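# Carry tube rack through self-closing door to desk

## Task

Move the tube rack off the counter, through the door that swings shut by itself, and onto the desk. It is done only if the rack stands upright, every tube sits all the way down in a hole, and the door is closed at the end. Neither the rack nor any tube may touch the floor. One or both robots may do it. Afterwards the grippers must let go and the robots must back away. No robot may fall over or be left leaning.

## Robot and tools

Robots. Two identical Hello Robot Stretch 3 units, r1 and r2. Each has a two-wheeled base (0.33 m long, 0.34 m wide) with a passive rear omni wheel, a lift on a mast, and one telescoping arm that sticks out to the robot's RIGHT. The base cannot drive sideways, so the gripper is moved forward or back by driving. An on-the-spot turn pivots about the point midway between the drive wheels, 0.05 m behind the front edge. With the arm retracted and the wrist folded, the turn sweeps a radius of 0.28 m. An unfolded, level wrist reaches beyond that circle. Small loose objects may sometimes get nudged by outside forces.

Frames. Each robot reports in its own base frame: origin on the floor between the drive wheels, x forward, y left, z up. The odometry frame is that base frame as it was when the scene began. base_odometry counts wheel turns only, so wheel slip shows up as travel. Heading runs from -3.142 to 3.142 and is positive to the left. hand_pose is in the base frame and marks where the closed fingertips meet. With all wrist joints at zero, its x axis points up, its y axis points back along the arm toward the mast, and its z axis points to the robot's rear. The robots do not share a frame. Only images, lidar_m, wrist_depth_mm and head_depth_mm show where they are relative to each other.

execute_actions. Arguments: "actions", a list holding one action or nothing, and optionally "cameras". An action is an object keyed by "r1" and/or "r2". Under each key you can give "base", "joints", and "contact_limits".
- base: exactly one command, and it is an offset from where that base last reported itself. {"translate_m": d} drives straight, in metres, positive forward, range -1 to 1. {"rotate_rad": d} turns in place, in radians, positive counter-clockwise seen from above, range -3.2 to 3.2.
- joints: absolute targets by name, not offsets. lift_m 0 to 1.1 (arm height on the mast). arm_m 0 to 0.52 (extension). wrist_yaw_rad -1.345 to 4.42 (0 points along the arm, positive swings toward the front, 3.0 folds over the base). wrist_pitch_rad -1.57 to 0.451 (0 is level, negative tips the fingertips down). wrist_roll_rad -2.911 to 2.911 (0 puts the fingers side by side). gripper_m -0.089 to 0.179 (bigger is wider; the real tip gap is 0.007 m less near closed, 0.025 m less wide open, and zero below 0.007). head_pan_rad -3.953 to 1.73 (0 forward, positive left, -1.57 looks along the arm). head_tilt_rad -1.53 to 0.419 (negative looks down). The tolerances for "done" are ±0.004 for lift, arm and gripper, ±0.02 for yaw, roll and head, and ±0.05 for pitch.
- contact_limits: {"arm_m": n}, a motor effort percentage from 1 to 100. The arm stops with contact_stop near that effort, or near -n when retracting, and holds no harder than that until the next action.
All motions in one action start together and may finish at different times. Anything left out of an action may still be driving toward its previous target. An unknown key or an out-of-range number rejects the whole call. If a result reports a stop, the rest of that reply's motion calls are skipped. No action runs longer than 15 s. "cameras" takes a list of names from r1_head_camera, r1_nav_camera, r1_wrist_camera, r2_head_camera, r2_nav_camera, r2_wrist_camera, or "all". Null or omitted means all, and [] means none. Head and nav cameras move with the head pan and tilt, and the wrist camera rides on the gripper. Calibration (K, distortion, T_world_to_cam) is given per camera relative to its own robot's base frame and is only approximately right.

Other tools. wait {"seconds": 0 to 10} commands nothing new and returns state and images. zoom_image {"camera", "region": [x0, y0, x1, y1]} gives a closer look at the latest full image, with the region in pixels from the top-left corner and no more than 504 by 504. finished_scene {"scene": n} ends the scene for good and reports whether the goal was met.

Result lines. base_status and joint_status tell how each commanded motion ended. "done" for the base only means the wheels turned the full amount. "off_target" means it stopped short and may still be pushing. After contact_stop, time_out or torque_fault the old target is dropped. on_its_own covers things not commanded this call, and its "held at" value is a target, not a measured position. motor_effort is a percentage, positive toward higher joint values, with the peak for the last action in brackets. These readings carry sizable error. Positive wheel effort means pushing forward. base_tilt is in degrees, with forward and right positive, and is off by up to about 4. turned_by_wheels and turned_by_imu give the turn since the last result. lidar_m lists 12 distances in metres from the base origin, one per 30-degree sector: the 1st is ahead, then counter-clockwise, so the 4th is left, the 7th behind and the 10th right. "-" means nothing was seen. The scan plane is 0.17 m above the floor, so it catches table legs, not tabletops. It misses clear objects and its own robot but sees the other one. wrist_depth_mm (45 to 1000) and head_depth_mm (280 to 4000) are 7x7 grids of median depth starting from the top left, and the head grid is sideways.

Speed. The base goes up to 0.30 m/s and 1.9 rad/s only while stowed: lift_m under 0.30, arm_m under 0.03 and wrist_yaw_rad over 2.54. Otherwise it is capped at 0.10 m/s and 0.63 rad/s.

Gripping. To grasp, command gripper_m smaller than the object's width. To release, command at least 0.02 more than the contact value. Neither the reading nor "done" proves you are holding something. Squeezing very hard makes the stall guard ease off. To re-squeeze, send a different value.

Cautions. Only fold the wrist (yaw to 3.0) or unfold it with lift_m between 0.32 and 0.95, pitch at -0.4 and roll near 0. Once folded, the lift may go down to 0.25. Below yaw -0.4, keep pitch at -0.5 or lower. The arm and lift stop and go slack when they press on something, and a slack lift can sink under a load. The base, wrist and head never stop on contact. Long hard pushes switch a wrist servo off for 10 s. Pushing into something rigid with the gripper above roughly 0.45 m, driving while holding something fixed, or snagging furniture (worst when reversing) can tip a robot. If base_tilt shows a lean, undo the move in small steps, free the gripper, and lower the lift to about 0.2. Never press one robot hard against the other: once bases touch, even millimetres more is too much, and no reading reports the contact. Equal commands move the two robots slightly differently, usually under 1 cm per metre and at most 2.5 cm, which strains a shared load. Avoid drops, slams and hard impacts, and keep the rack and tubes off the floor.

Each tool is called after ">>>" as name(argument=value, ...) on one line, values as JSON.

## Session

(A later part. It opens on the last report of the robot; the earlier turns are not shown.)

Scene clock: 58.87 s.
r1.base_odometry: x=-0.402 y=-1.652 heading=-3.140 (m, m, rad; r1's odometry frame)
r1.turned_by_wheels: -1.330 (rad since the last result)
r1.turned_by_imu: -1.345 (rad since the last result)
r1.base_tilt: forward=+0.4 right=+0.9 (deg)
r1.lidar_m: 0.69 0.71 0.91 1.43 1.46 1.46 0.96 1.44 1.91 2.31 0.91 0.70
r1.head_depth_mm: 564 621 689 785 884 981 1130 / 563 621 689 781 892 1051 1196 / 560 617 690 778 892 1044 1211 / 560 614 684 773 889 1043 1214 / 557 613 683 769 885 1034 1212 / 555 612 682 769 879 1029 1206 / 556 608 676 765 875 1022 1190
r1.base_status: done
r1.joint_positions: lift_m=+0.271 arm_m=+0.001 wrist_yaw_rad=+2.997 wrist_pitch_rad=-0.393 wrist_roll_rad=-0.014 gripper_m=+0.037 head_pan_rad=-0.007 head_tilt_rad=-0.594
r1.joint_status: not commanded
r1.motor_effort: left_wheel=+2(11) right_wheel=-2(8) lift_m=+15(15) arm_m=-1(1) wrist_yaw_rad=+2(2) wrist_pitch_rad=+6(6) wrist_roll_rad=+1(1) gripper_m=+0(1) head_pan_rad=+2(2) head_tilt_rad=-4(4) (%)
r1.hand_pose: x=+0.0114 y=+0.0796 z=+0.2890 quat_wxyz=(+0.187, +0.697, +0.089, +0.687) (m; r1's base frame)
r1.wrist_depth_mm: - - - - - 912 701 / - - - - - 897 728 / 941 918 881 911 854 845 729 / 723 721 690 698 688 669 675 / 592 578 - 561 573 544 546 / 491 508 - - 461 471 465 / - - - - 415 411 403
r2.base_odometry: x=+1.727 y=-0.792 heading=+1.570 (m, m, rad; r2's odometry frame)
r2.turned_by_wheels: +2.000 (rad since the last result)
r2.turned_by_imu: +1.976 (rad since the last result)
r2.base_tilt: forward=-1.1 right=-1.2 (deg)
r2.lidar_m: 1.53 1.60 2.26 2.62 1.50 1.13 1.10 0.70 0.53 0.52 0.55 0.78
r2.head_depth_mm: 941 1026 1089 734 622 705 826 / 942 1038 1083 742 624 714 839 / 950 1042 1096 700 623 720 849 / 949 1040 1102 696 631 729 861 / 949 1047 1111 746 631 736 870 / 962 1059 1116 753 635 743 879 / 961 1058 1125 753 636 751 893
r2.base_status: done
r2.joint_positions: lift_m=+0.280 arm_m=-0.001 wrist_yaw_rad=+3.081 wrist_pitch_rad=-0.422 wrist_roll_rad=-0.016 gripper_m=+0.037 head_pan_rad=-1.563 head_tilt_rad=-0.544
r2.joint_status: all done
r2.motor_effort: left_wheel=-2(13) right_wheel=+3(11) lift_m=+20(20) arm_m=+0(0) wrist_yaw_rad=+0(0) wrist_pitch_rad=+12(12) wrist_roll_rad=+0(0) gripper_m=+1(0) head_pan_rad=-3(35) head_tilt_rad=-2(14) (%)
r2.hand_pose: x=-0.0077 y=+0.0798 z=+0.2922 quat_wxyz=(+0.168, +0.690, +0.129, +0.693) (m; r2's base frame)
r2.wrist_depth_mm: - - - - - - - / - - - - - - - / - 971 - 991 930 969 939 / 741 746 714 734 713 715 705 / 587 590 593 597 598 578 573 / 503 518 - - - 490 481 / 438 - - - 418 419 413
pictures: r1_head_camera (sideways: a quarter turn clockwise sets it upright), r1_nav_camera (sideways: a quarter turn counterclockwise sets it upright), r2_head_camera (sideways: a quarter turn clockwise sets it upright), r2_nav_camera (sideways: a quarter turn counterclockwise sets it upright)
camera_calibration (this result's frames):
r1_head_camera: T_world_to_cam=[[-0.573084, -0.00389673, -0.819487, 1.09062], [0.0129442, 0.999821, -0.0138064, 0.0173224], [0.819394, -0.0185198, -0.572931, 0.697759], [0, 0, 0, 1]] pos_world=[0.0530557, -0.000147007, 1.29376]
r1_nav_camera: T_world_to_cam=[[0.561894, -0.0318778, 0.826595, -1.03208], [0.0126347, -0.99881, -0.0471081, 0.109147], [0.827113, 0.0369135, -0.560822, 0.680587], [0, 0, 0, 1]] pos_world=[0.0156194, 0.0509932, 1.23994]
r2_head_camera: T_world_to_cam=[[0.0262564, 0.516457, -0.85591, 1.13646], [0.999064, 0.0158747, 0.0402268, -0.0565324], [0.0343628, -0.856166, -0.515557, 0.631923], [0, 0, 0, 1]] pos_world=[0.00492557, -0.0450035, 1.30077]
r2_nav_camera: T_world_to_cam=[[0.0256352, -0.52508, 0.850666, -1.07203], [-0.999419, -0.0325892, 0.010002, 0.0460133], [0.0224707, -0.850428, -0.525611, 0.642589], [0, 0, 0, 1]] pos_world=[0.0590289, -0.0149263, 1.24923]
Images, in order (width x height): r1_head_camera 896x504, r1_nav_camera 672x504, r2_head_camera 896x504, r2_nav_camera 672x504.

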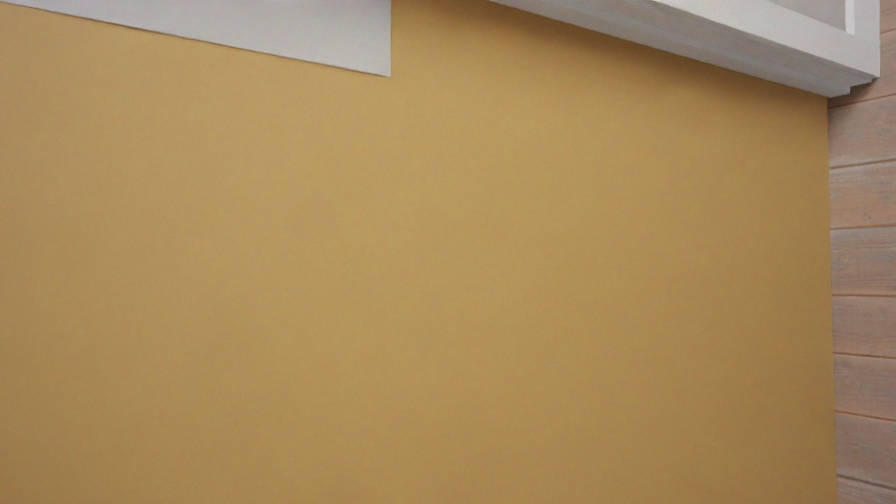

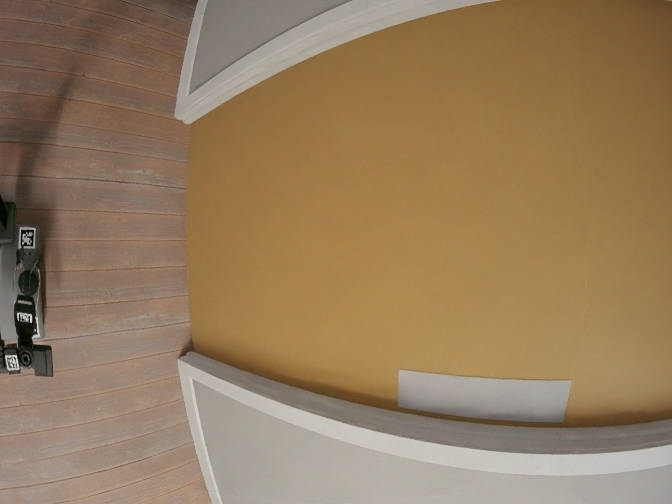

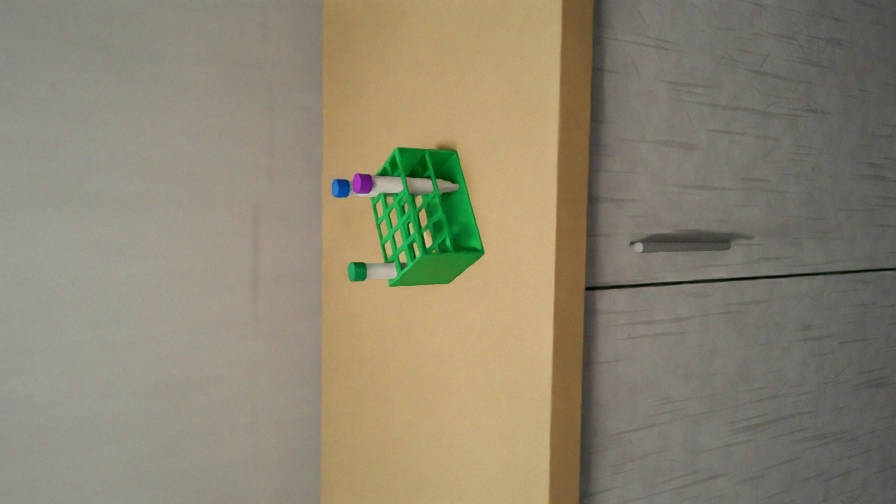

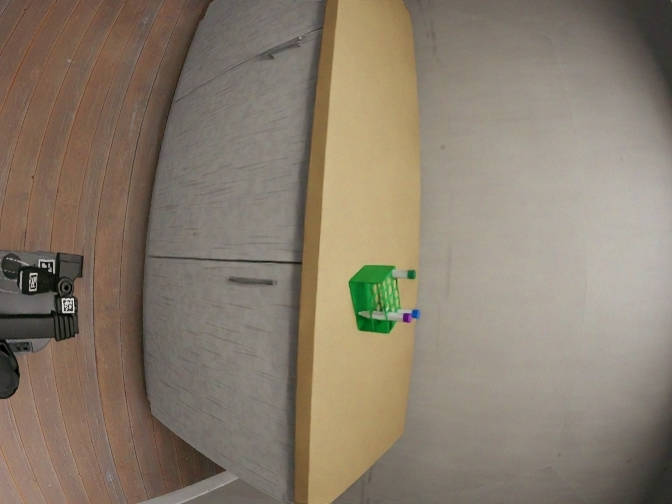

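>>> execute_actions(actions=[{"r2":{"base":{"rotate_rad":0.42},"joints":{"lift_m":0.92}}}], cameras=[])

>>> execute_actions(actions=[{"r2":{"joints":{"wrist_yaw_rad":0,"gripper_m":0.179}}}], cameras=[])

>>> execute_actions(actions=[{"r2":{"joints":{"wrist_pitch_rad":-0.15,"wrist_roll_rad":0}}}], cameras=["r2_head_camera","r2_wrist_camera"])

Scene clock: 84.40 s.
r1.base_odometry: x=-0.402 y=-1.652 heading=-3.140 (m, m, rad; r1's odometry frame)
r1.turned_by_wheels: +0.000 (rad since the last result)
r1.turned_by_imu: +0.002 (rad since the last result)
r1.base_tilt: forward=+0.3 right=+0.8 (deg)
r1.lidar_m: 0.69 0.71 0.91 1.43 1.46 1.47 0.96 1.44 1.91 2.31 0.91 0.71
r1.head_depth_mm: 563 623 692 785 881 983 1129 / 563 621 690 778 896 1053 1202 / 561 618 690 775 892 1046 1210 / 561 616 687 774 889 1042 1207 / 557 614 683 768 883 1027 1205 / 555 611 678 764 880 1022 1210 / 556 610 676 764 876 1021 1186
r1.base_status: not commanded
r1.joint_positions: lift_m=+0.271 arm_m=+0.001 wrist_yaw_rad=+2.997 wrist_pitch_rad=-0.393 wrist_roll_rad=-0.014 gripper_m=+0.037 head_pan_rad=-0.007 head_tilt_rad=-0.594
r1.joint_status: not commanded
r1.motor_effort: left_wheel=+2(2) right_wheel=-3(2) lift_m=+15(14) arm_m=-1(1) wrist_yaw_rad=+2(3) wrist_pitch_rad=+6(6) wrist_roll_rad=+1(1) gripper_m=+0(1) head_pan_rad=+2(3) head_tilt_rad=-4(4) (%)
r1.hand_pose: x=+0.0114 y=+0.0796 z=+0.2890 quat_wxyz=(+0.187, +0.697, +0.089, +0.687) (m; r1's base frame)
r1.wrist_depth_mm: - - - - - 869 721 / - - - - - 918 706 / 907 890 874 902 886 867 744 / 714 702 707 699 686 677 670 / 585 590 - 561 569 562 544 / 500 503 - - 460 472 460 / - - - - 413 415 408
r2.base_odometry: x=+1.727 y=-0.792 heading=+1.990 (m, m, rad; r2's odometry frame)
r2.turned_by_wheels: +0.420 (rad since the last result)
r2.turned_by_imu: +0.414 (rad since the last result)
r2.base_tilt: forward=-1.1 right=-1.2 (deg)
r2.lidar_m: 1.56 2.04 2.62 1.68 1.16 1.09 1.12 0.55 0.52 0.53 0.70 1.53
r2.head_depth_mm: 940 1011 1059 706 597 - - / 977 1062 1092 740 623 703 - / 1024 1116 1103 741 670 753 - / 1078 1180 1098 746 723 817 - / 1125 1244 1113 747 783 902 - / 1193 1318 1120 783 859 1017 1246 / 1256 1393 1125 833 939 1147 1285
r2.base_status: done
r2.joint_positions: lift_m=+0.920 arm_m=-0.001 wrist_yaw_rad=+3.081 wrist_pitch_rad=-0.421 wrist_roll_rad=-0.016 gripper_m=+0.037 head_pan_rad=-1.563 head_tilt_rad=-0.544
r2.joint_status: all done
r2.motor_effort: left_wheel=-2(13) right_wheel=+2(10) lift_m=+35(38) arm_m=+0(0) wrist_yaw_rad=+0(0) wrist_pitch_rad=+12(12) wrist_roll_rad=+0(0) gripper_m=+0(0) head_pan_rad=-3(3) head_tilt_rad=-3(3) (%)
r2.hand_pose: x=-0.0077 y=+0.0798 z=+0.9316 quat_wxyz=(+0.168, +0.690, +0.128, +0.693) (m; r2's base frame)
r2.wrist_depth_mm: 881 - - - - - - / 892 - - - - - - / 909 - - - - - - / 944 - - - - - - / 979 - - - - - - / - - - - - - - / - - - - - - -
pictures: none
No camera images: the call's "cameras" was empty. Leave "cameras" out to get every camera's image.

Scene clock: 86.93 s.
r1.base_odometry: x=-0.402 y=-1.652 heading=-3.140 (m, m, rad; r1's odometry frame)
r1.turned_by_wheels: +0.000 (rad since the last result)
r1.turned_by_imu: +0.000 (rad since the last result)
r1.base_tilt: forward=+0.4 right=+0.9 (deg)
r1.lidar_m: 0.69 0.71 0.91 1.43 1.46 1.46 0.96 1.44 1.92 2.31 0.91 0.70
r1.head_depth_mm: 565 622 691 779 878 980 1129 / 561 620 690 780 896 1049 1195 / 561 617 687 775 893 1046 1201 / 558 615 686 772 890 1037 1208 / 558 613 682 773 885 1035 1206 / 554 611 678 768 882 1030 1200 / 555 608 678 764 877 1022 1194
r1.base_status: not commanded
r1.joint_positions: lift_m=+0.271 arm_m=+0.001 wrist_yaw_rad=+2.997 wrist_pitch_rad=-0.393 wrist_roll_rad=-0.014 gripper_m=+0.037 head_pan_rad=-0.007 head_tilt_rad=-0.594
r1.joint_status: not commanded
r1.motor_effort: left_wheel=+2(2) right_wheel=-2(2) lift_m=+14(14) arm_m=+0(0) wrist_yaw_rad=+2(2) wrist_pitch_rad=+6(6) wrist_roll_rad=+1(1) gripper_m=+1(0) head_pan_rad=+3(2) head_tilt_rad=-3(4) (%)
r1.hand_pose: x=+0.0114 y=+0.0796 z=+0.2890 quat_wxyz=(+0.187, +0.697, +0.089, +0.687) (m; r1's base frame)
r1.wrist_depth_mm: - - - - - 885 714 / - - - - - 897 736 / 947 883 898 869 845 846 723 / 713 708 697 682 684 662 667 / 586 584 - 573 564 553 546 / 493 508 - - 468 477 471 / - - - - 409 409 408
r2.base_odometry: x=+1.727 y=-0.792 heading=+1.990 (m, m, rad; r2's odometry frame)
r2.turned_by_wheels: +0.000 (rad since the last result)
r2.turned_by_imu: +0.000 (rad since the last result)
r2.base_tilt: forward=-1.1 right=-1.2 (deg)
r2.lidar_m: 1.56 2.04 2.62 1.67 1.16 1.10 1.12 0.55 0.52 0.53 0.70 1.53
r2.head_depth_mm: 936 1014 1058 705 590 - - / 979 1063 1093 740 624 698 - / 1021 1116 1102 742 656 - - / 1077 1176 1107 746 718 843 1056 / 1129 1246 1114 747 779 937 1113 / 1191 1320 1118 784 857 1024 1249 / 1261 1408 1132 831 940 1147 1272
r2.base_status: not commanded
r2.joint_positions: lift_m=+0.920 arm_m=-0.001 wrist_yaw_rad=+0.002 wrist_pitch_rad=-0.421 wrist_roll_rad=-0.016 gripper_m=+0.179 head_pan_rad=-1.563 head_tilt_rad=-0.544
r2.joint_status: all done
r2.motor_effort: left_wheel=-3(2) right_wheel=+2(2) lift_m=+36(36) arm_m=+0(0) wrist_yaw_rad=-2(2) wrist_pitch_rad=+12(12) wrist_roll_rad=+0(0) gripper_m=+0(85) head_pan_rad=-3(3) head_tilt_rad=-2(2) (%)
r2.hand_pose: x=-0.0210 y=-0.3678 z=+0.9316 quat_wxyz=(+0.697, +0.150, -0.685, -0.146) (m; r2's base frame)
r2.wrist_depth_mm: - - 954 876 771 710 347 / 579 513 504 488 479 391 344 / 724 529 391 351 331 328 324 / 928 619 487 390 307 267 249 / - 721 564 448 364 317 248 / - 890 679 514 411 348 278 / - - 839 595 471 370 333
pictures: none
No camera images: the call's "cameras" was empty. Leave "cameras" out to get every camera's image.

Scene clock: 87.87 s.
r1.base_odometry: x=-0.402 y=-1.652 heading=-3.140 (m, m, rad; r1's odometry frame)
r1.turned_by_wheels: +0.000 (rad since the last result)
r1.turned_by_imu: +0.000 (rad since the last result)
r1.base_tilt: forward=+0.4 right=+0.9 (deg)
r1.lidar_m: 0.69 0.71 0.90 1.43 1.46 1.47 0.96 1.44 1.91 2.32 0.91 0.70
r1.head_depth_mm: 566 619 695 784 879 983 1124 / 563 619 690 782 897 1051 1209 / 561 616 687 777 890 1045 1213 / 558 615 687 775 884 1040 1212 / 558 614 682 770 884 1031 1203 / 556 612 678 771 878 1029 1205 / 554 610 678 761 876 1022 1190
r1.base_status: not commanded
r1.joint_positions: lift_m=+0.271 arm_m=+0.001 wrist_yaw_rad=+2.997 wrist_pitch_rad=-0.393 wrist_roll_rad=-0.014 gripper_m=+0.037 head_pan_rad=-0.007 head_tilt_rad=-0.594
r1.joint_status: not commanded
r1.motor_effort: left_wheel=+2(2) right_wheel=-2(2) lift_m=+14(14) arm_m=+0(0) wrist_yaw_rad=+4(2) wrist_pitch_rad=+6(6) wrist_roll_rad=+1(1) gripper_m=+0(0) head_pan_rad=+3(2) head_tilt_rad=-4(3) (%)
r1.hand_pose: x=+0.0114 y=+0.0796 z=+0.2890 quat_wxyz=(+0.187, +0.697, +0.089, +0.687) (m; r1's base frame)
r1.wrist_depth_mm: - - - - - 879 706 / - - - - - 885 724 / 945 886 888 879 859 858 741 / 715 714 706 709 688 673 672 / 593 591 - 566 574 552 543 / 499 509 - - 467 471 465 / - - - - 416 409 408
r2.base_odometry: x=+1.727 y=-0.792 heading=+1.990 (m, m, rad; r2's odometry frame)
r2.turned_by_wheels: +0.000 (rad since the last result)
r2.turned_by_imu: +0.000 (rad since the last result)
r2.base_tilt: forward=-1.1 right=-1.2 (deg)
r2.lidar_m: 1.56 2.04 2.62 1.68 1.16 1.09 1.12 0.55 0.52 0.53 0.70 1.53
r2.head_depth_mm: 937 1013 1060 706 599 - - / 977 1062 1103 740 611 692 - / 1025 1119 1108 746 628 - - / 1076 1180 1101 748 712 842 1019 / 1129 1249 1114 750 763 927 1107 / 1194 1315 1119 785 859 1021 1246 / 1256 1407 1128 832 942 1147 1278
r2.base_status: not commanded
r2.joint_positions: lift_m=+0.920 arm_m=-0.001 wrist_yaw_rad=+0.002 wrist_pitch_rad=-0.175 wrist_roll_rad=-0.008 gripper_m=+0.179 head_pan_rad=-1.563 head_tilt_rad=-0.544
r2.joint_status: all done
r2.motor_effort: left_wheel=-2(2) right_wheel=+2(2) lift_m=+36(35) arm_m=-1(1) wrist_yaw_rad=-2(2) wrist_pitch_rad=+14(14) wrist_roll_rad=+4(5) gripper_m=+0(0) head_pan_rad=-4(2) head_tilt_rad=-2(2) (%)
r2.hand_pose: x=-0.0209 y=-0.3919 z=+0.9900 quat_wxyz=(+0.707, +0.063, -0.701, -0.061) (m; r2's base frame)
r2.wrist_depth_mm: - - - 904 807 717 637 / - - - 939 847 740 663 / - 949 895 918 831 723 380 / 665 538 504 494 484 390 332 / 799 547 430 362 332 337 327 / - 584 491 397 315 272 262 / - 748 535 424 356 303 265
pictures: r2_head_camera (sideways: a quarter turn clockwise sets it upright), r2_wrist_camera
camera_calibration (this result's frames):
r2_head_camera: T_world_to_cam=[[0.0262986, 0.516582, -0.855834, 1.13636], [0.999066, 0.0157853, 0.040228, -0.056534], [0.0342906, -0.856092, -0.515685, 0.632089], [0, 0, 0, 1]] pos_world=[0.0049218, -0.0450033, 1.30077]
r2_wrist_camera: T_world_to_cam=[[-0.999152, -0.0348193, 0.0219957, -0.0568079], [-0.0323353, 0.332443, -0.942569, 1.09785], [0.0255073, -0.94248, -0.333287, 0.121502], [0, 0, 0, 1]] pos_world=[-0.0243594, -0.252438, 1.07655]
Images, in order (width x height): r2_head_camera 896x504, r2_wrist_camera 644x364.

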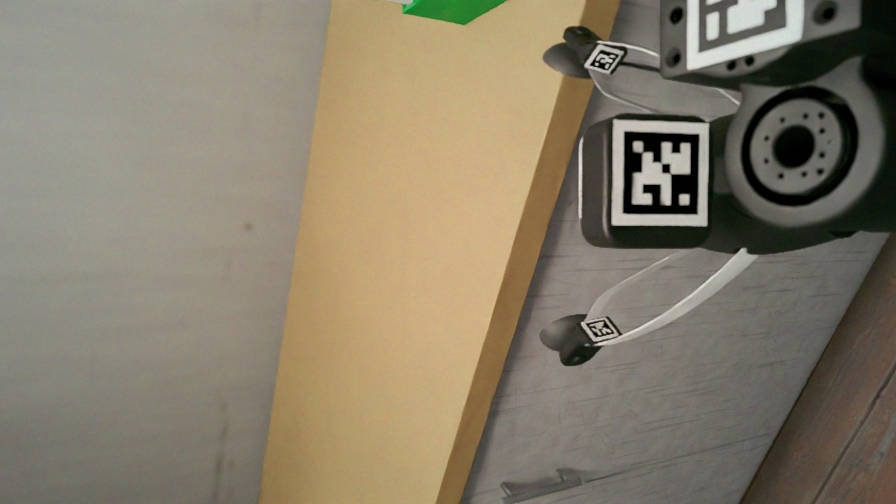

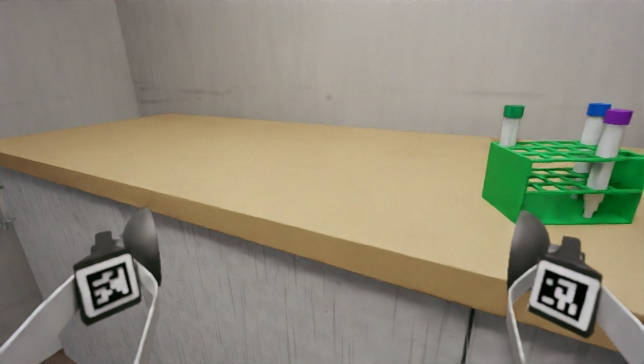

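>>> execute_actions(actions=[{"r2":{"base":{"translate_m":-0.26}}}], cameras=["r2_head_camera","r2_wrist_camera"])

Scene clock: 95.73 s.
r1.base_odometry: x=-0.402 y=-1.652 heading=-3.140 (m, m, rad; r1's odometry frame)
r1.turned_by_wheels: +0.000 (rad since the last result)
r1.turned_by_imu: +0.001 (rad since the last result)
r1.base_tilt: forward=+0.4 right=+0.9 (deg)
r1.lidar_m: 0.69 0.71 0.90 1.43 1.45 1.46 0.96 1.43 1.91 2.32 0.91 0.70
r1.head_depth_mm: 564 620 692 782 880 984 1129 / 563 621 689 781 894 1052 1196 / 561 619 687 778 895 1045 1209 / 559 614 684 774 885 1039 1207 / 558 614 681 770 889 1035 1207 / 556 611 678 767 876 1028 1201 / 554 608 677 762 876 1018 1194
r1.base_status: not commanded
r1.joint_positions: lift_m=+0.271 arm_m=+0.001 wrist_yaw_rad=+2.997 wrist_pitch_rad=-0.393 wrist_roll_rad=-0.014 gripper_m=+0.037 head_pan_rad=-0.007 head_tilt_rad=-0.594
r1.joint_status: not commanded
r1.motor_effort: left_wheel=+2(2) right_wheel=-2(3) lift_m=+14(14) arm_m=+0(0) wrist_yaw_rad=+3(1) wrist_pitch_rad=+6(6) wrist_roll_rad=+1(1) gripper_m=+0(1) head_pan_rad=+2(2) head_tilt_rad=-3(3) (%)
r1.hand_pose: x=+0.0114 y=+0.0796 z=+0.2890 quat_wxyz=(+0.187, +0.697, +0.089, +0.687) (m; r1's base frame)
r1.wrist_depth_mm: - - - - - 862 703 / - - - - - 880 725 / 939 893 912 865 863 855 752 / 735 701 695 685 686 685 660 / 590 579 - 566 572 548 553 / 498 507 - - 459 471 472 / - - - - 411 417 405
r2.base_odometry: x=+1.833 y=-1.029 heading=+1.990 (m, m, rad; r2's odometry frame)
r2.turned_by_wheels: +0.000 (rad since the last result)
r2.turned_by_imu: -0.003 (rad since the last result)
r2.base_tilt: forward=-1.2 right=-1.2 (deg)
r2.lidar_m: 1.80 2.35 2.73 1.32 0.91 0.86 0.88 0.42 0.40 0.41 0.54 1.29
r2.head_depth_mm: 839 908 975 736 577 - - / 878 951 1017 738 579 491 - / 916 1003 1051 648 591 - - / 962 1053 1100 669 583 630 770 / 1014 1109 1118 750 607 692 840 / 1063 1180 1124 751 635 767 952 / 1120 1250 1131 758 711 864 1098
r2.base_status: done
r2.joint_positions: lift_m=+0.920 arm_m=-0.001 wrist_yaw_rad=+0.002 wrist_pitch_rad=-0.175 wrist_roll_rad=-0.008 gripper_m=+0.179 head_pan_rad=-1.563 head_tilt_rad=-0.544
r2.joint_status: not commanded
r2.motor_effort: left_wheel=-2(10) right_wheel=+2(2) lift_m=+36(36) arm_m=+0(1) wrist_yaw_rad=-2(1) wrist_pitch_rad=+14(14) wrist_roll_rad=+4(4) gripper_m=+0(0) head_pan_rad=-3(3) head_tilt_rad=-2(2) (%)
r2.hand_pose: x=-0.0210 y=-0.3920 z=+0.9901 quat_wxyz=(+0.707, +0.063, -0.701, -0.061) (m; r2's base frame)
r2.wrist_depth_mm: - - 953 793 705 624 580 / - - - 828 745 665 593 / 964 916 905 772 724 689 620 / 508 503 501 355 439 473 476 / 407 368 340 336 333 342 326 / 559 303 275 258 254 254 263 / 617 419 317 224 207 206 197
pictures: r2_head_camera (sideways: a quarter turn clockwise sets it upright), r2_wrist_camera
camera_calibration (this result's frames):
r2_head_camera: T_world_to_cam=[[0.0262987, 0.516582, -0.855833, 1.13636], [0.999066, 0.015785, 0.040228, -0.056534], [0.0342904, -0.856092, -0.515685, 0.63209], [0, 0, 0, 1]] pos_world=[0.00492179, -0.0450033, 1.30077]
r2_wrist_camera: T_world_to_cam=[[-0.999165, -0.0345074, 0.0218906, -0.0566549], [-0.0321261, 0.332216, -0.942656, 1.09792], [0.0252562, -0.942572, -0.333047, 0.12123], [0, 0, 0, 1]] pos_world=[-0.0243976, -0.252433, 1.07657]
Images, in order (width x height): r2_head_camera 896x504, r2_wrist_camera 644x364.

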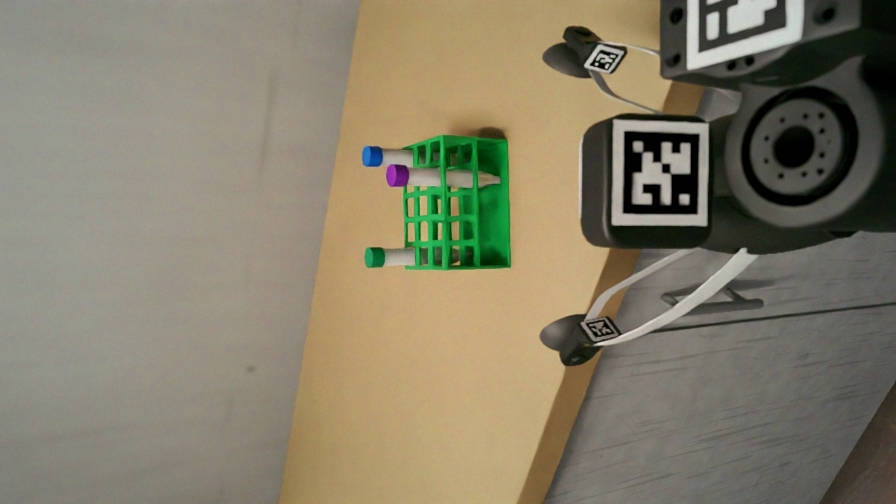

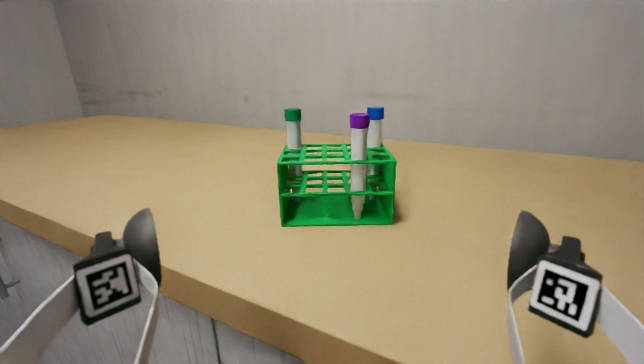

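>>> execute_actions(actions=[{"r2":{"joints":{"lift_m":0.888,"arm_m":0.15,"head_tilt_rad":-0.65}}}], cameras=["r2_head_camera","r2_wrist_camera"])

Scene clock: 104.60 s.
r1.base_odometry: x=-0.402 y=-1.652 heading=-3.140 (m, m, rad; r1's odometry frame)
r1.turned_by_wheels: +0.000 (rad since the last result)
r1.turned_by_imu: +0.001 (rad since the last result)
r1.base_tilt: forward=+0.3 right=+0.9 (deg)
r1.lidar_m: 0.69 0.71 0.91 1.44 1.46 1.47 0.96 1.44 1.91 2.32 0.91 0.70
r1.head_depth_mm: 565 620 693 783 883 982 1131 / 563 619 693 778 897 1052 1195 / 560 615 687 776 891 1049 1208 / 560 614 685 776 887 1043 1213 / 559 611 684 769 887 1031 1208 / 556 612 679 766 878 1029 1206 / 555 609 678 763 875 1025 1190
r1.base_status: not commanded
r1.joint_positions: lift_m=+0.271 arm_m=+0.001 wrist_yaw_rad=+2.997 wrist_pitch_rad=-0.393 wrist_roll_rad=-0.014 gripper_m=+0.037 head_pan_rad=-0.007 head_tilt_rad=-0.594
r1.joint_status: not commanded
r1.motor_effort: left_wheel=+2(2) right_wheel=-2(3) lift_m=+15(14) arm_m=-1(0) wrist_yaw_rad=+3(2) wrist_pitch_rad=+6(6) wrist_roll_rad=+1(1) gripper_m=+1(0) head_pan_rad=+2(3) head_tilt_rad=-4(4) (%)
r1.hand_pose: x=+0.0114 y=+0.0796 z=+0.2890 quat_wxyz=(+0.187, +0.697, +0.089, +0.687) (m; r1's base frame)
r1.wrist_depth_mm: - - - - - 877 703 / - - - - - 877 721 / 936 898 890 890 869 826 741 / 714 705 700 700 674 661 658 / 579 585 - 572 567 557 547 / 498 501 - - 468 474 467 / - - - - 417 412 406
r2.base_odometry: x=+1.833 y=-1.029 heading=+1.990 (m, m, rad; r2's odometry frame)
r2.turned_by_wheels: +0.000 (rad since the last result)
r2.turned_by_imu: -0.001 (rad since the last result)
r2.base_tilt: forward=-1.1 right=-1.3 (deg)
r2.lidar_m: 1.80 2.35 2.73 1.32 0.91 0.86 0.88 0.42 0.40 0.41 0.54 1.29
r2.head_depth_mm: 848 928 849 - - 562 669 / 884 973 853 - - 613 732 / 923 1022 662 - - 667 821 / 972 1069 787 640 610 730 923 / 1014 1115 867 616 645 815 1080 / 1070 1185 872 643 726 921 1190 / 1140 1241 876 671 807 1052 1210
r2.base_status: not commanded
r2.joint_positions: lift_m=+0.888 arm_m=+0.150 wrist_yaw_rad=+0.001 wrist_pitch_rad=-0.173 wrist_roll_rad=-0.007 gripper_m=+0.179 head_pan_rad=-1.563 head_tilt_rad=-0.642
r2.joint_status: all done
r2.motor_effort: left_wheel=-1(2) right_wheel=+1(2) lift_m=+20(32) arm_m=+3(2) wrist_yaw_rad=-1(1) wrist_pitch_rad=+14(14) wrist_roll_rad=+4(4) gripper_m=+0(0) head_pan_rad=-3(3) head_tilt_rad=-3(10) (%)
r2.hand_pose: x=-0.0212 y=-0.5430 z=+0.9591 quat_wxyz=(+0.707, +0.062, -0.702, -0.061) (m; r2's base frame)
r2.wrist_depth_mm: - 923 773 674 581 523 473 / - - 824 696 600 557 492 / 776 769 646 689 232 566 511 / 422 410 347 225 200 386 378 / 284 298 249 227 210 278 269 / 226 205 207 205 205 207 215 / 167 173 171 171 169 168 160
pictures: r2_head_camera (sideways: a quarter turn clockwise sets it upright), r2_wrist_camera
camera_calibration (this result's frames):
r2_head_camera: T_world_to_cam=[[0.0256918, 0.598004, -0.801081, 1.06497], [0.999097, 0.0117682, 0.0408274, -0.0573094], [0.0338422, -0.801406, -0.597162, 0.738096], [0, 0, 0, 1]] pos_world=[0.00491772, -0.0446701, 1.29623]
r2_wrist_camera: T_world_to_cam=[[-0.999216, -0.0335148, 0.0210814, -0.0600772], [-0.0310034, 0.331131, -0.943075, 1.11873], [0.0246263, -0.942989, -0.33191, -0.0327554], [0, 0, 0, 1]] pos_world=[-0.024539, -0.403348, 1.04544]
Images, in order (width x height): r2_head_camera 896x504, r2_wrist_camera 644x364.

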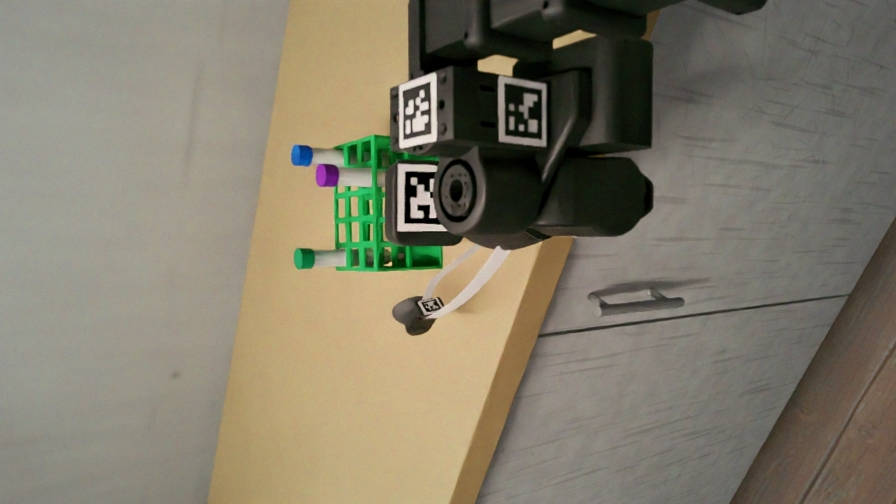

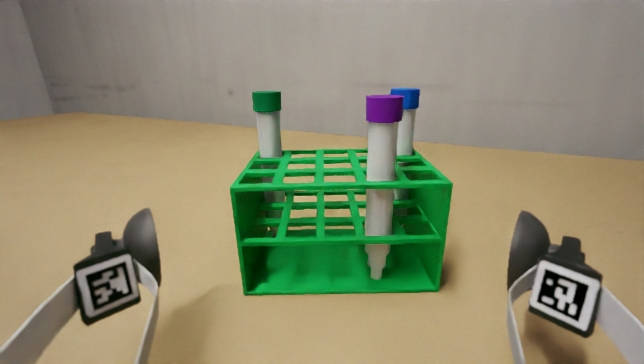

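>>> execute_actions(actions=[{"r2":{"joints":{"arm_m":0.225}}}], cameras=["r2_head_camera","r2_wrist_camera"])

Scene clock: 111.70 s.
r1.base_odometry: x=-0.402 y=-1.652 heading=-3.140 (m, m, rad; r1's odometry frame)
r1.turned_by_wheels: +0.000 (rad since the last result)
r1.turned_by_imu: +0.001 (rad since the last result)
r1.base_tilt: forward=+0.4 right=+0.9 (deg)
r1.lidar_m: 0.69 0.71 0.90 1.43 1.46 1.47 0.96 1.43 1.91 2.32 0.91 0.70
r1.head_depth_mm: 564 622 692 783 881 982 1131 / 562 618 692 781 898 1046 1202 / 561 615 687 775 894 1045 1211 / 560 617 687 772 892 1039 1211 / 559 614 682 767 883 1033 1205 / 556 612 683 765 881 1032 1200 / 554 611 678 764 876 1023 1190
r1.base_status: not commanded
r1.joint_positions: lift_m=+0.271 arm_m=+0.001 wrist_yaw_rad=+2.997 wrist_pitch_rad=-0.393 wrist_roll_rad=-0.014 gripper_m=+0.037 head_pan_rad=-0.007 head_tilt_rad=-0.594
r1.joint_status: not commanded
r1.motor_effort: left_wheel=+2(2) right_wheel=-2(2) lift_m=+14(14) arm_m=+0(1) wrist_yaw_rad=+2(3) wrist_pitch_rad=+6(6) wrist_roll_rad=+1(1) gripper_m=+1(1) head_pan_rad=+4(3) head_tilt_rad=-3(2) (%)
r1.hand_pose: x=+0.0114 y=+0.0796 z=+0.2890 quat_wxyz=(+0.187, +0.697, +0.089, +0.687) (m; r1's base frame)
r1.wrist_depth_mm: - - - - - 891 703 / - - - - - 920 725 / 919 920 876 890 865 848 751 / 703 715 694 691 688 668 657 / 582 590 - 564 571 550 554 / 488 506 - - 456 473 463 / - - - - 418 412 407
r2.base_odometry: x=+1.833 y=-1.029 heading=+1.990 (m, m, rad; r2's odometry frame)
r2.turned_by_wheels: +0.000 (rad since the last result)
r2.turned_by_imu: -0.001 (rad since the last result)
r2.base_tilt: forward=-1.1 right=-1.1 (deg)
r2.lidar_m: 1.80 2.35 2.73 1.32 0.91 0.86 0.88 0.42 0.40 0.41 0.54 1.29
r2.head_depth_mm: 845 928 894 - 487 568 663 / 887 969 903 - 505 607 735 / 920 1024 929 - 538 664 822 / 968 1087 867 615 604 727 927 / 1017 1120 869 637 648 817 1082 / 1065 1174 873 642 725 919 1188 / 1135 1231 875 670 807 1053 1217
r2.base_status: not commanded
r2.joint_positions: lift_m=+0.888 arm_m=+0.225 wrist_yaw_rad=+0.001 wrist_pitch_rad=-0.173 wrist_roll_rad=-0.007 gripper_m=+0.179 head_pan_rad=-1.563 head_tilt_rad=-0.642
r2.joint_status: all done
r2.motor_effort: left_wheel=-2(2) right_wheel=+2(2) lift_m=+21(20) arm_m=+2(3) wrist_yaw_rad=+0(1) wrist_pitch_rad=+13(13) wrist_roll_rad=+4(4) gripper_m=+1(0) head_pan_rad=-3(3) head_tilt_rad=-3(3) (%)
r2.hand_pose: x=-0.0212 y=-0.6180 z=+0.9591 quat_wxyz=(+0.707, +0.062, -0.702, -0.061) (m; r2's base frame)
r2.wrist_depth_mm: - 818 693 589 522 472 423 / - 888 736 627 556 487 439 / 782 777 561 631 110 523 458 / 420 410 182 366 162 381 378 / 286 298 134 142 116 137 265 / 226 195 144 150 136 133 214 / 167 172 151 155 133 152 161
pictures: r2_head_camera (sideways: a quarter turn clockwise sets it upright), r2_wrist_camera
camera_calibration (this result's frames):
r2_head_camera: T_world_to_cam=[[0.0256919, 0.598008, -0.801078, 1.06497], [0.999097, 0.0117679, 0.0408274, -0.0573094], [0.0338421, -0.801404, -0.597165, 0.7381], [0, 0, 0, 1]] pos_world=[0.00491771, -0.04467, 1.29623]
r2_wrist_camera: T_world_to_cam=[[-0.999217, -0.033487, 0.0210763, -0.0625754], [-0.0309893, 0.331128, -0.943077, 1.14357], [0.0246018, -0.942991, -0.331907, -0.103483], [0, 0, 0, 1]] pos_world=[-0.0245422, -0.478346, 1.04544]
Images, in order (width x height): r2_head_camera 896x504, r2_wrist_camera 644x364.

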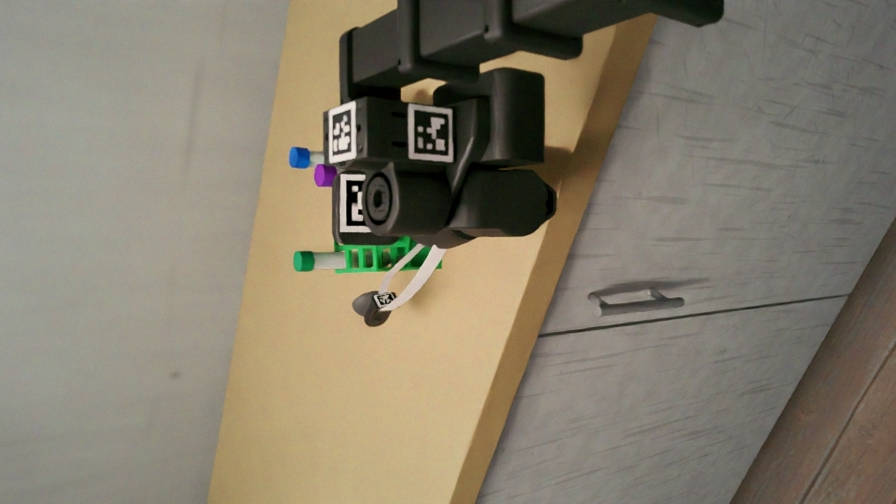

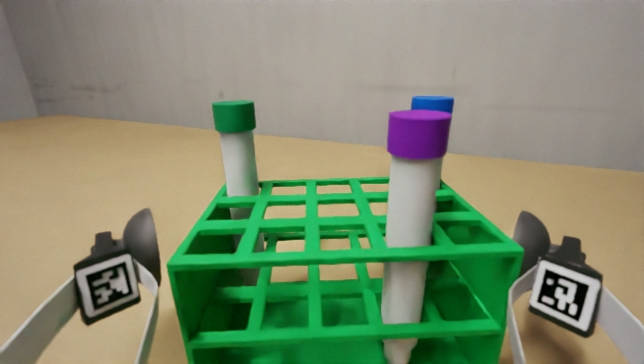

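>>> execute_actions(actions=[{"r2":{"joints":{"arm_m":0.237}}}], cameras=[])

>>> execute_actions(actions=[{"r2":{"joints":{"gripper_m":0.085}}}], cameras=["r2_wrist_camera"])

Scene clock: 119.80 s.
r1.base_odometry: x=-0.402 y=-1.652 heading=-3.140 (m, m, rad; r1's odometry frame)
r1.turned_by_wheels: +0.000 (rad since the last result)
r1.turned_by_imu: +0.001 (rad since the last result)
r1.base_tilt: forward=+0.4 right=+0.9 (deg)
r1.lidar_m: 0.69 0.71 0.91 1.43 1.46 1.47 0.96 1.43 1.92 2.31 0.91 0.70
r1.head_depth_mm: 565 622 693 783 884 980 1125 / 563 618 689 780 896 1053 1196 / 562 616 689 775 890 1044 1213 / 559 615 689 775 887 1040 1208 / 558 613 682 772 888 1035 1208 / 557 610 679 767 878 1028 1207 / 556 609 679 766 873 1019 1195
r1.base_status: not commanded
r1.joint_positions: lift_m=+0.271 arm_m=+0.001 wrist_yaw_rad=+2.997 wrist_pitch_rad=-0.393 wrist_roll_rad=-0.014 gripper_m=+0.037 head_pan_rad=-0.007 head_tilt_rad=-0.594
r1.joint_status: not commanded
r1.motor_effort: left_wheel=+2(2) right_wheel=-2(2) lift_m=+14(14) arm_m=+0(0) wrist_yaw_rad=+3(2) wrist_pitch_rad=+6(6) wrist_roll_rad=+1(1) gripper_m=+0(0) head_pan_rad=+3(3) head_tilt_rad=-2(2) (%)
r1.hand_pose: x=+0.0114 y=+0.0796 z=+0.2890 quat_wxyz=(+0.187, +0.697, +0.089, +0.687) (m; r1's base frame)
r1.wrist_depth_mm: - - - - - 876 700 / - - - - - 898 717 / 914 924 880 916 864 845 747 / 726 711 708 692 679 671 657 / 570 588 - 569 571 547 551 / 500 511 - - 464 474 468 / - - - - 412 403 408
r2.base_odometry: x=+1.833 y=-1.029 heading=+1.990 (m, m, rad; r2's odometry frame)
r2.turned_by_wheels: +0.000 (rad since the last result)
r2.turned_by_imu: -0.001 (rad since the last result)
r2.base_tilt: forward=-1.1 right=-1.3 (deg)
r2.lidar_m: 1.80 2.34 2.73 1.32 0.91 0.86 0.88 0.42 0.40 0.41 0.54 1.29
r2.head_depth_mm: 845 926 897 - 486 568 666 / 882 972 950 - 516 607 732 / 925 1028 960 - 534 662 820 / 968 1081 869 615 599 731 924 / 1015 1120 874 638 646 813 1085 / 1071 1176 873 641 727 922 1181 / 1130 1236 873 671 811 1058 1212
r2.base_status: not commanded
r2.joint_positions: lift_m=+0.888 arm_m=+0.237 wrist_yaw_rad=+0.001 wrist_pitch_rad=-0.173 wrist_roll_rad=-0.007 gripper_m=+0.179 head_pan_rad=-1.563 head_tilt_rad=-0.642
r2.joint_status: all done
r2.motor_effort: left_wheel=-1(2) right_wheel=+2(2) lift_m=+20(20) arm_m=+2(2) wrist_yaw_rad=-2(1) wrist_pitch_rad=+13(13) wrist_roll_rad=+4(4) gripper_m=+0(1) head_pan_rad=-4(3) head_tilt_rad=-3(3) (%)
r2.hand_pose: x=-0.0212 y=-0.6300 z=+0.9591 quat_wxyz=(+0.707, +0.062, -0.702, -0.061) (m; r2's base frame)
r2.wrist_depth_mm: - 807 680 592 515 461 422 / - 889 733 627 537 483 437 / 813 778 558 635 104 504 454 / 415 409 167 369 113 385 380 / 283 299 146 173 113 139 267 / 226 107 138 142 136 131 214 / 167 165 132 154 129 149 160
pictures: none
No camera images: the call's "cameras" was empty. Leave "cameras" out to get every camera's image.

Scene clock: 121.23 s.
r1.base_odometry: x=-0.402 y=-1.652 heading=-3.140 (m, m, rad; r1's odometry frame)
r1.turned_by_wheels: +0.000 (rad since the last result)
r1.turned_by_imu: +0.000 (rad since the last result)
r1.base_tilt: forward=+0.4 right=+0.8 (deg)
r1.lidar_m: 0.69 0.71 0.90 1.43 1.46 1.47 0.96 1.44 1.91 2.31 0.91 0.70
r1.head_depth_mm: 563 621 691 786 882 983 1130 / 563 620 689 783 902 1051 1199 / 561 618 687 777 891 1045 1221 / 559 615 684 772 890 1037 1205 / 557 615 681 770 888 1034 1202 / 556 610 680 764 880 1032 1202 / 555 610 678 763 875 1020 1193
r1.base_status: not commanded
r1.joint_positions: lift_m=+0.271 arm_m=+0.001 wrist_yaw_rad=+2.997 wrist_pitch_rad=-0.393 wrist_roll_rad=-0.014 gripper_m=+0.037 head_pan_rad=-0.007 head_tilt_rad=-0.594
r1.joint_status: not commanded
r1.motor_effort: left_wheel=+2(2) right_wheel=-2(2) lift_m=+14(14) arm_m=+0(0) wrist_yaw_rad=+2(3) wrist_pitch_rad=+6(6) wrist_roll_rad=+1(1) gripper_m=+0(0) head_pan_rad=+2(3) head_tilt_rad=-4(4) (%)
r1.hand_pose: x=+0.0114 y=+0.0796 z=+0.2890 quat_wxyz=(+0.187, +0.697, +0.089, +0.687) (m; r1's base frame)
r1.wrist_depth_mm: - - - - - 884 707 / - - - - - 897 743 / 920 913 896 905 873 852 728 / 717 703 690 705 702 675 668 / 589 577 - 568 573 558 542 / 505 505 - - 464 473 468 / - - - - 419 413 409
r2.base_odometry: x=+1.833 y=-1.029 heading=+1.990 (m, m, rad; r2's odometry frame)
r2.turned_by_wheels: +0.000 (rad since the last result)
r2.turned_by_imu: +0.000 (rad since the last result)
r2.base_tilt: forward=-1.1 right=-1.2 (deg)
r2.lidar_m: 1.80 2.35 2.73 1.32 0.91 0.86 0.88 0.42 0.40 0.41 0.54 1.29
r2.head_depth_mm: 850 929 900 - 485 566 667 / 881 970 952 - 516 608 737 / 919 1020 935 - 534 662 820 / 968 1083 910 615 598 732 928 / 1015 1124 872 638 651 816 1084 / 1073 1172 874 640 728 921 1187 / 1132 1228 875 668 810 1054 1209
r2.base_status: not commanded
r2.joint_positions: lift_m=+0.888 arm_m=+0.237 wrist_yaw_rad=+0.001 wrist_pitch_rad=-0.167 wrist_roll_rad=-0.007 gripper_m=+0.087 head_pan_rad=-1.563 head_tilt_rad=-0.642
r2.joint_status: all done
r2.motor_effort: left_wheel=-3(3) right_wheel=+2(2) lift_m=+20(20) arm_m=+1(2) wrist_yaw_rad=+0(1) wrist_pitch_rad=+9(13) wrist_roll_rad=+4(4) gripper_m=-34(100) head_pan_rad=-3(4) head_tilt_rad=-3(3) (%)
r2.hand_pose: x=-0.0213 y=-0.6304 z=+0.9607 quat_wxyz=(+0.707, +0.060, -0.702, -0.059) (m; r2's base frame)
r2.wrist_depth_mm: - 803 674 588 524 470 420 / - 855 723 617 545 481 436 / 826 803 573 645 167 498 452 / 425 419 352 374 167 398 388 / 292 305 149 144 126 143 274 / 219 - 132 189 140 145 209 / 178 174 136 156 155 159 168
pictures: r2_wrist_camera
camera_calibration (this result's frames):
r2_wrist_camera: T_world_to_cam=[[-0.999231, -0.032933, 0.0212913, -0.0629866], [-0.0308605, 0.325345, -0.945092, 1.14741], [0.0241976, -0.945022, -0.326111, -0.121537], [0, 0, 0, 1]] pos_world=[-0.0245877, -0.490232, 1.04611]
Images, in order (width x height): r2_wrist_camera 644x364.

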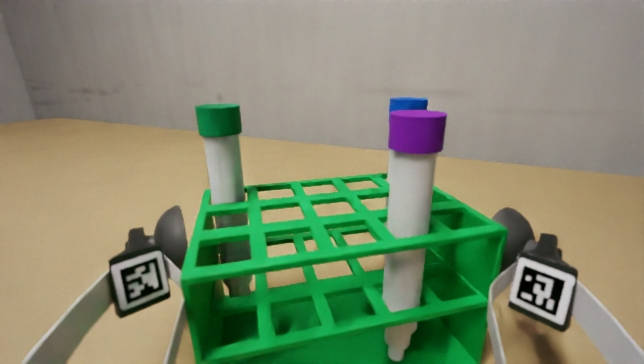

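>>> execute_actions(actions=[{"r2":{"joints":{"gripper_m":0.179}}}], cameras=[])

>>> execute_actions(actions=[{"r2":{"joints":{"arm_m":0.12}}}], cameras=["r2_wrist_camera","r2_head_camera"])

Scene clock: 131.57 s.
r1.base_odometry: x=-0.402 y=-1.652 heading=-3.140 (m, m, rad; r1's odometry frame)
r1.turned_by_wheels: +0.000 (rad since the last result)
r1.turned_by_imu: +0.002 (rad since the last result)
r1.base_tilt: forward=+0.4 right=+0.8 (deg)
r1.lidar_m: 0.69 0.71 0.90 1.43 1.46 1.47 0.96 1.44 1.92 2.31 0.91 0.71
r1.head_depth_mm: 564 621 692 784 881 984 1133 / 563 619 691 781 894 1050 1205 / 560 616 690 776 889 1048 1212 / 558 615 687 773 883 1041 1206 / 557 612 683 773 879 1036 1210 / 556 612 680 769 876 1026 1198 / 554 609 677 762 870 1019 1193
r1.base_status: not commanded
r1.joint_positions: lift_m=+0.271 arm_m=+0.001 wrist_yaw_rad=+2.997 wrist_pitch_rad=-0.393 wrist_roll_rad=-0.014 gripper_m=+0.037 head_pan_rad=-0.007 head_tilt_rad=-0.594
r1.joint_status: not commanded
r1.motor_effort: left_wheel=+2(2) right_wheel=-2(2) lift_m=+15(14) arm_m=-1(0) wrist_yaw_rad=+2(3) wrist_pitch_rad=+6(6) wrist_roll_rad=+1(1) gripper_m=+0(0) head_pan_rad=+3(3) head_tilt_rad=-4(4) (%)
r1.hand_pose: x=+0.0114 y=+0.0796 z=+0.2890 quat_wxyz=(+0.187, +0.697, +0.089, +0.687) (m; r1's base frame)
r1.wrist_depth_mm: - - - - - 891 708 / - - - - - 893 732 / 920 903 899 883 856 869 765 / 735 705 695 704 684 673 653 / 592 576 - 570 587 560 549 / 502 499 - - 460 470 462 / - - - - 417 413 404
r2.base_odometry: x=+1.833 y=-1.029 heading=+1.990 (m, m, rad; r2's odometry frame)
r2.turned_by_wheels: +0.000 (rad since the last result)
r2.turned_by_imu: -0.001 (rad since the last result)
r2.base_tilt: forward=-1.1 right=-1.2 (deg)
r2.lidar_m: 1.80 2.35 2.74 1.32 0.91 0.86 0.88 0.42 0.40 0.41 0.54 1.29
r2.head_depth_mm: 846 931 899 - 486 566 664 / 884 974 955 - 514 605 734 / 923 1023 933 - 534 664 823 / 972 1078 865 615 599 728 928 / 1012 1126 873 638 647 816 1074 / 1066 1172 872 643 728 920 1188 / 1125 1236 878 669 811 1055 1224
r2.base_status: not commanded
r2.joint_positions: lift_m=+0.888 arm_m=+0.237 wrist_yaw_rad=+0.000 wrist_pitch_rad=-0.170 wrist_roll_rad=-0.007 gripper_m=+0.179 head_pan_rad=-1.563 head_tilt_rad=-0.642
r2.joint_status: all done
r2.motor_effort: left_wheel=-3(2) right_wheel=+2(2) lift_m=+20(20) arm_m=+2(2) wrist_yaw_rad=+0(0) wrist_pitch_rad=+11(11) wrist_roll_rad=+4(4) gripper_m=+1(83) head_pan_rad=-2(3) head_tilt_rad=-3(3) (%)
r2.hand_pose: x=-0.0214 y=-0.6302 z=+0.9600 quat_wxyz=(+0.707, +0.061, -0.702, -0.060) (m; r2's base frame)
r2.wrist_depth_mm: - 789 673 587 509 465 423 / - 860 717 611 541 476 438 / 800 786 574 640 113 503 449 / 420 417 170 368 167 389 379 / 286 302 145 144 119 141 267 / 228 196 138 150 137 141 217 / 168 174 128 156 143 156 161
pictures: none
No camera images: the call's "cameras" was empty. Leave "cameras" out to get every camera's image.

Scene clock: 133.67 s.
r1.base_odometry: x=-0.402 y=-1.652 heading=-3.140 (m, m, rad; r1's odometry frame)
r1.turned_by_wheels: +0.000 (rad since the last result)
r1.turned_by_imu: +0.000 (rad since the last result)
r1.base_tilt: forward=+0.3 right=+0.8 (deg)
r1.lidar_m: 0.69 0.71 0.90 1.43 1.46 1.47 0.96 1.44 1.91 2.31 0.91 0.70
r1.head_depth_mm: 564 622 689 784 880 985 1123 / 563 619 691 781 896 1054 1197 / 561 615 686 775 891 1051 1212 / 560 615 688 775 890 1043 1207 / 556 615 683 770 885 1036 1206 / 557 610 682 768 879 1028 1195 / 554 608 677 762 871 1023 1193
r1.base_status: not commanded
r1.joint_positions: lift_m=+0.271 arm_m=+0.001 wrist_yaw_rad=+2.997 wrist_pitch_rad=-0.393 wrist_roll_rad=-0.014 gripper_m=+0.037 head_pan_rad=-0.007 head_tilt_rad=-0.594
r1.joint_status: not commanded
r1.motor_effort: left_wheel=+2(2) right_wheel=-2(2) lift_m=+14(14) arm_m=+0(0) wrist_yaw_rad=+1(3) wrist_pitch_rad=+6(6) wrist_roll_rad=+1(1) gripper_m=+0(0) head_pan_rad=+2(3) head_tilt_rad=-3(2) (%)
r1.hand_pose: x=+0.0114 y=+0.0796 z=+0.2890 quat_wxyz=(+0.187, +0.697, +0.089, +0.687) (m; r1's base frame)
r1.wrist_depth_mm: - - - - - 888 711 / - - - - - 907 712 / 953 887 888 876 863 860 735 / 735 707 709 693 693 664 653 / 587 568 - 563 569 553 554 / 501 506 - - 462 473 465 / - - - - 416 411 411
r2.base_odometry: x=+1.833 y=-1.029 heading=+1.990 (m, m, rad; r2's odometry frame)
r2.turned_by_wheels: +0.000 (rad since the last result)
r2.turned_by_imu: +0.000 (rad since the last result)
r2.base_tilt: forward=-1.1 right=-1.3 (deg)
r2.lidar_m: 1.80 2.36 2.73 1.32 0.91 0.86 0.88 0.42 0.40 0.41 0.54 1.29
r2.head_depth_mm: 845 927 850 681 - 583 667 / 878 973 856 711 - 639 732 / 920 1019 748 650 - 688 816 / 968 1073 864 639 621 736 922 / 1015 1125 868 615 647 818 1087 / 1075 1181 872 643 727 916 1189 / 1132 1234 880 668 807 1057 1218
r2.base_status: not commanded
r2.joint_positions: lift_m=+0.888 arm_m=+0.120 wrist_yaw_rad=+0.000 wrist_pitch_rad=-0.170 wrist_roll_rad=-0.007 gripper_m=+0.179 head_pan_rad=-1.563 head_tilt_rad=-0.642
r2.joint_status: all done
r2.motor_effort: left_wheel=-3(2) right_wheel=+2(2) lift_m=+20(21) arm_m=-2(3) wrist_yaw_rad=-1(0) wrist_pitch_rad=+11(11) wrist_roll_rad=+4(4) gripper_m=+0(1) head_pan_rad=-3(2) head_tilt_rad=-2(3) (%)
r2.hand_pose: x=-0.0214 y=-0.5137 z=+0.9600 quat_wxyz=(+0.707, +0.061, -0.702, -0.060) (m; r2's base frame)
r2.wrist_depth_mm: - 961 803 693 610 534 499 / - - 841 724 635 566 506 / 827 804 748 734 621 582 533 / 422 421 378 295 273 389 387 / 289 303 280 257 258 280 269 / 227 204 213 213 210 209 216 / 168 173 173 172 170 170 161
pictures: r2_head_camera (sideways: a quarter turn clockwise sets it upright), r2_wrist_camera
camera_calibration (this result's frames):
r2_head_camera: T_world_to_cam=[[0.0256919, 0.598015, -0.801073, 1.06496], [0.999097, 0.0117674, 0.0408274, -0.0573094], [0.0338419, -0.801398, -0.597173, 0.73811], [0, 0, 0, 1]] pos_world=[0.00491771, -0.04467, 1.29623]
r2_wrist_camera: T_world_to_cam=[[-0.999236, -0.0328435, 0.0211963, -0.0590276], [-0.0308005, 0.32766, -0.944294, 1.10928], [0.0240688, -0.944225, -0.328421, -0.00881947], [0, 0, 0, 1]] pos_world=[-0.0246037, -0.373734, 1.04584]
Images, in order (width x height): r2_head_camera 896x504, r2_wrist_camera 644x364.

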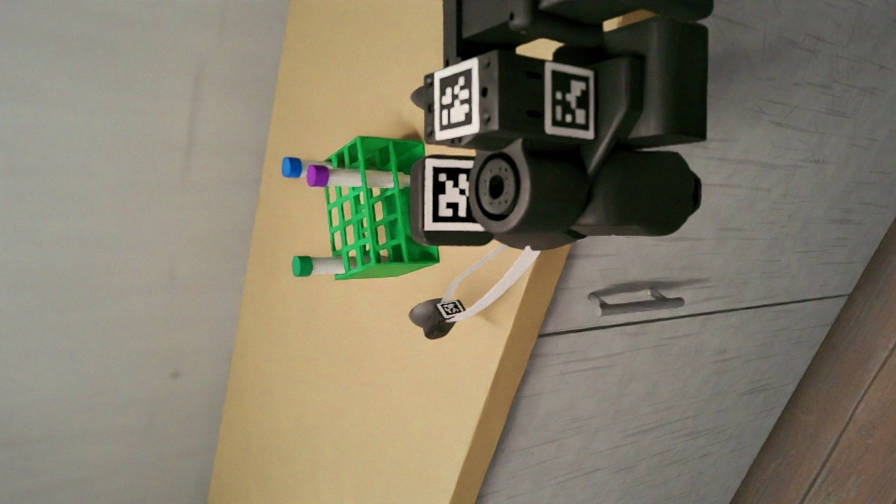

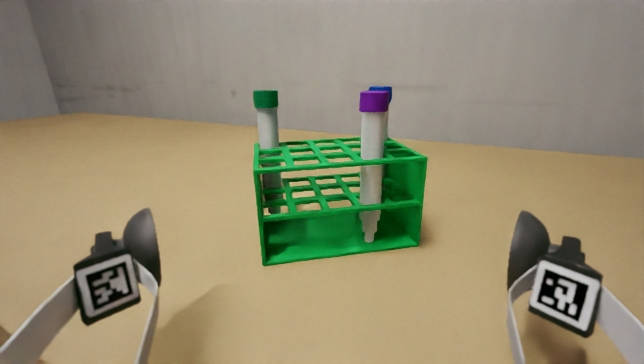

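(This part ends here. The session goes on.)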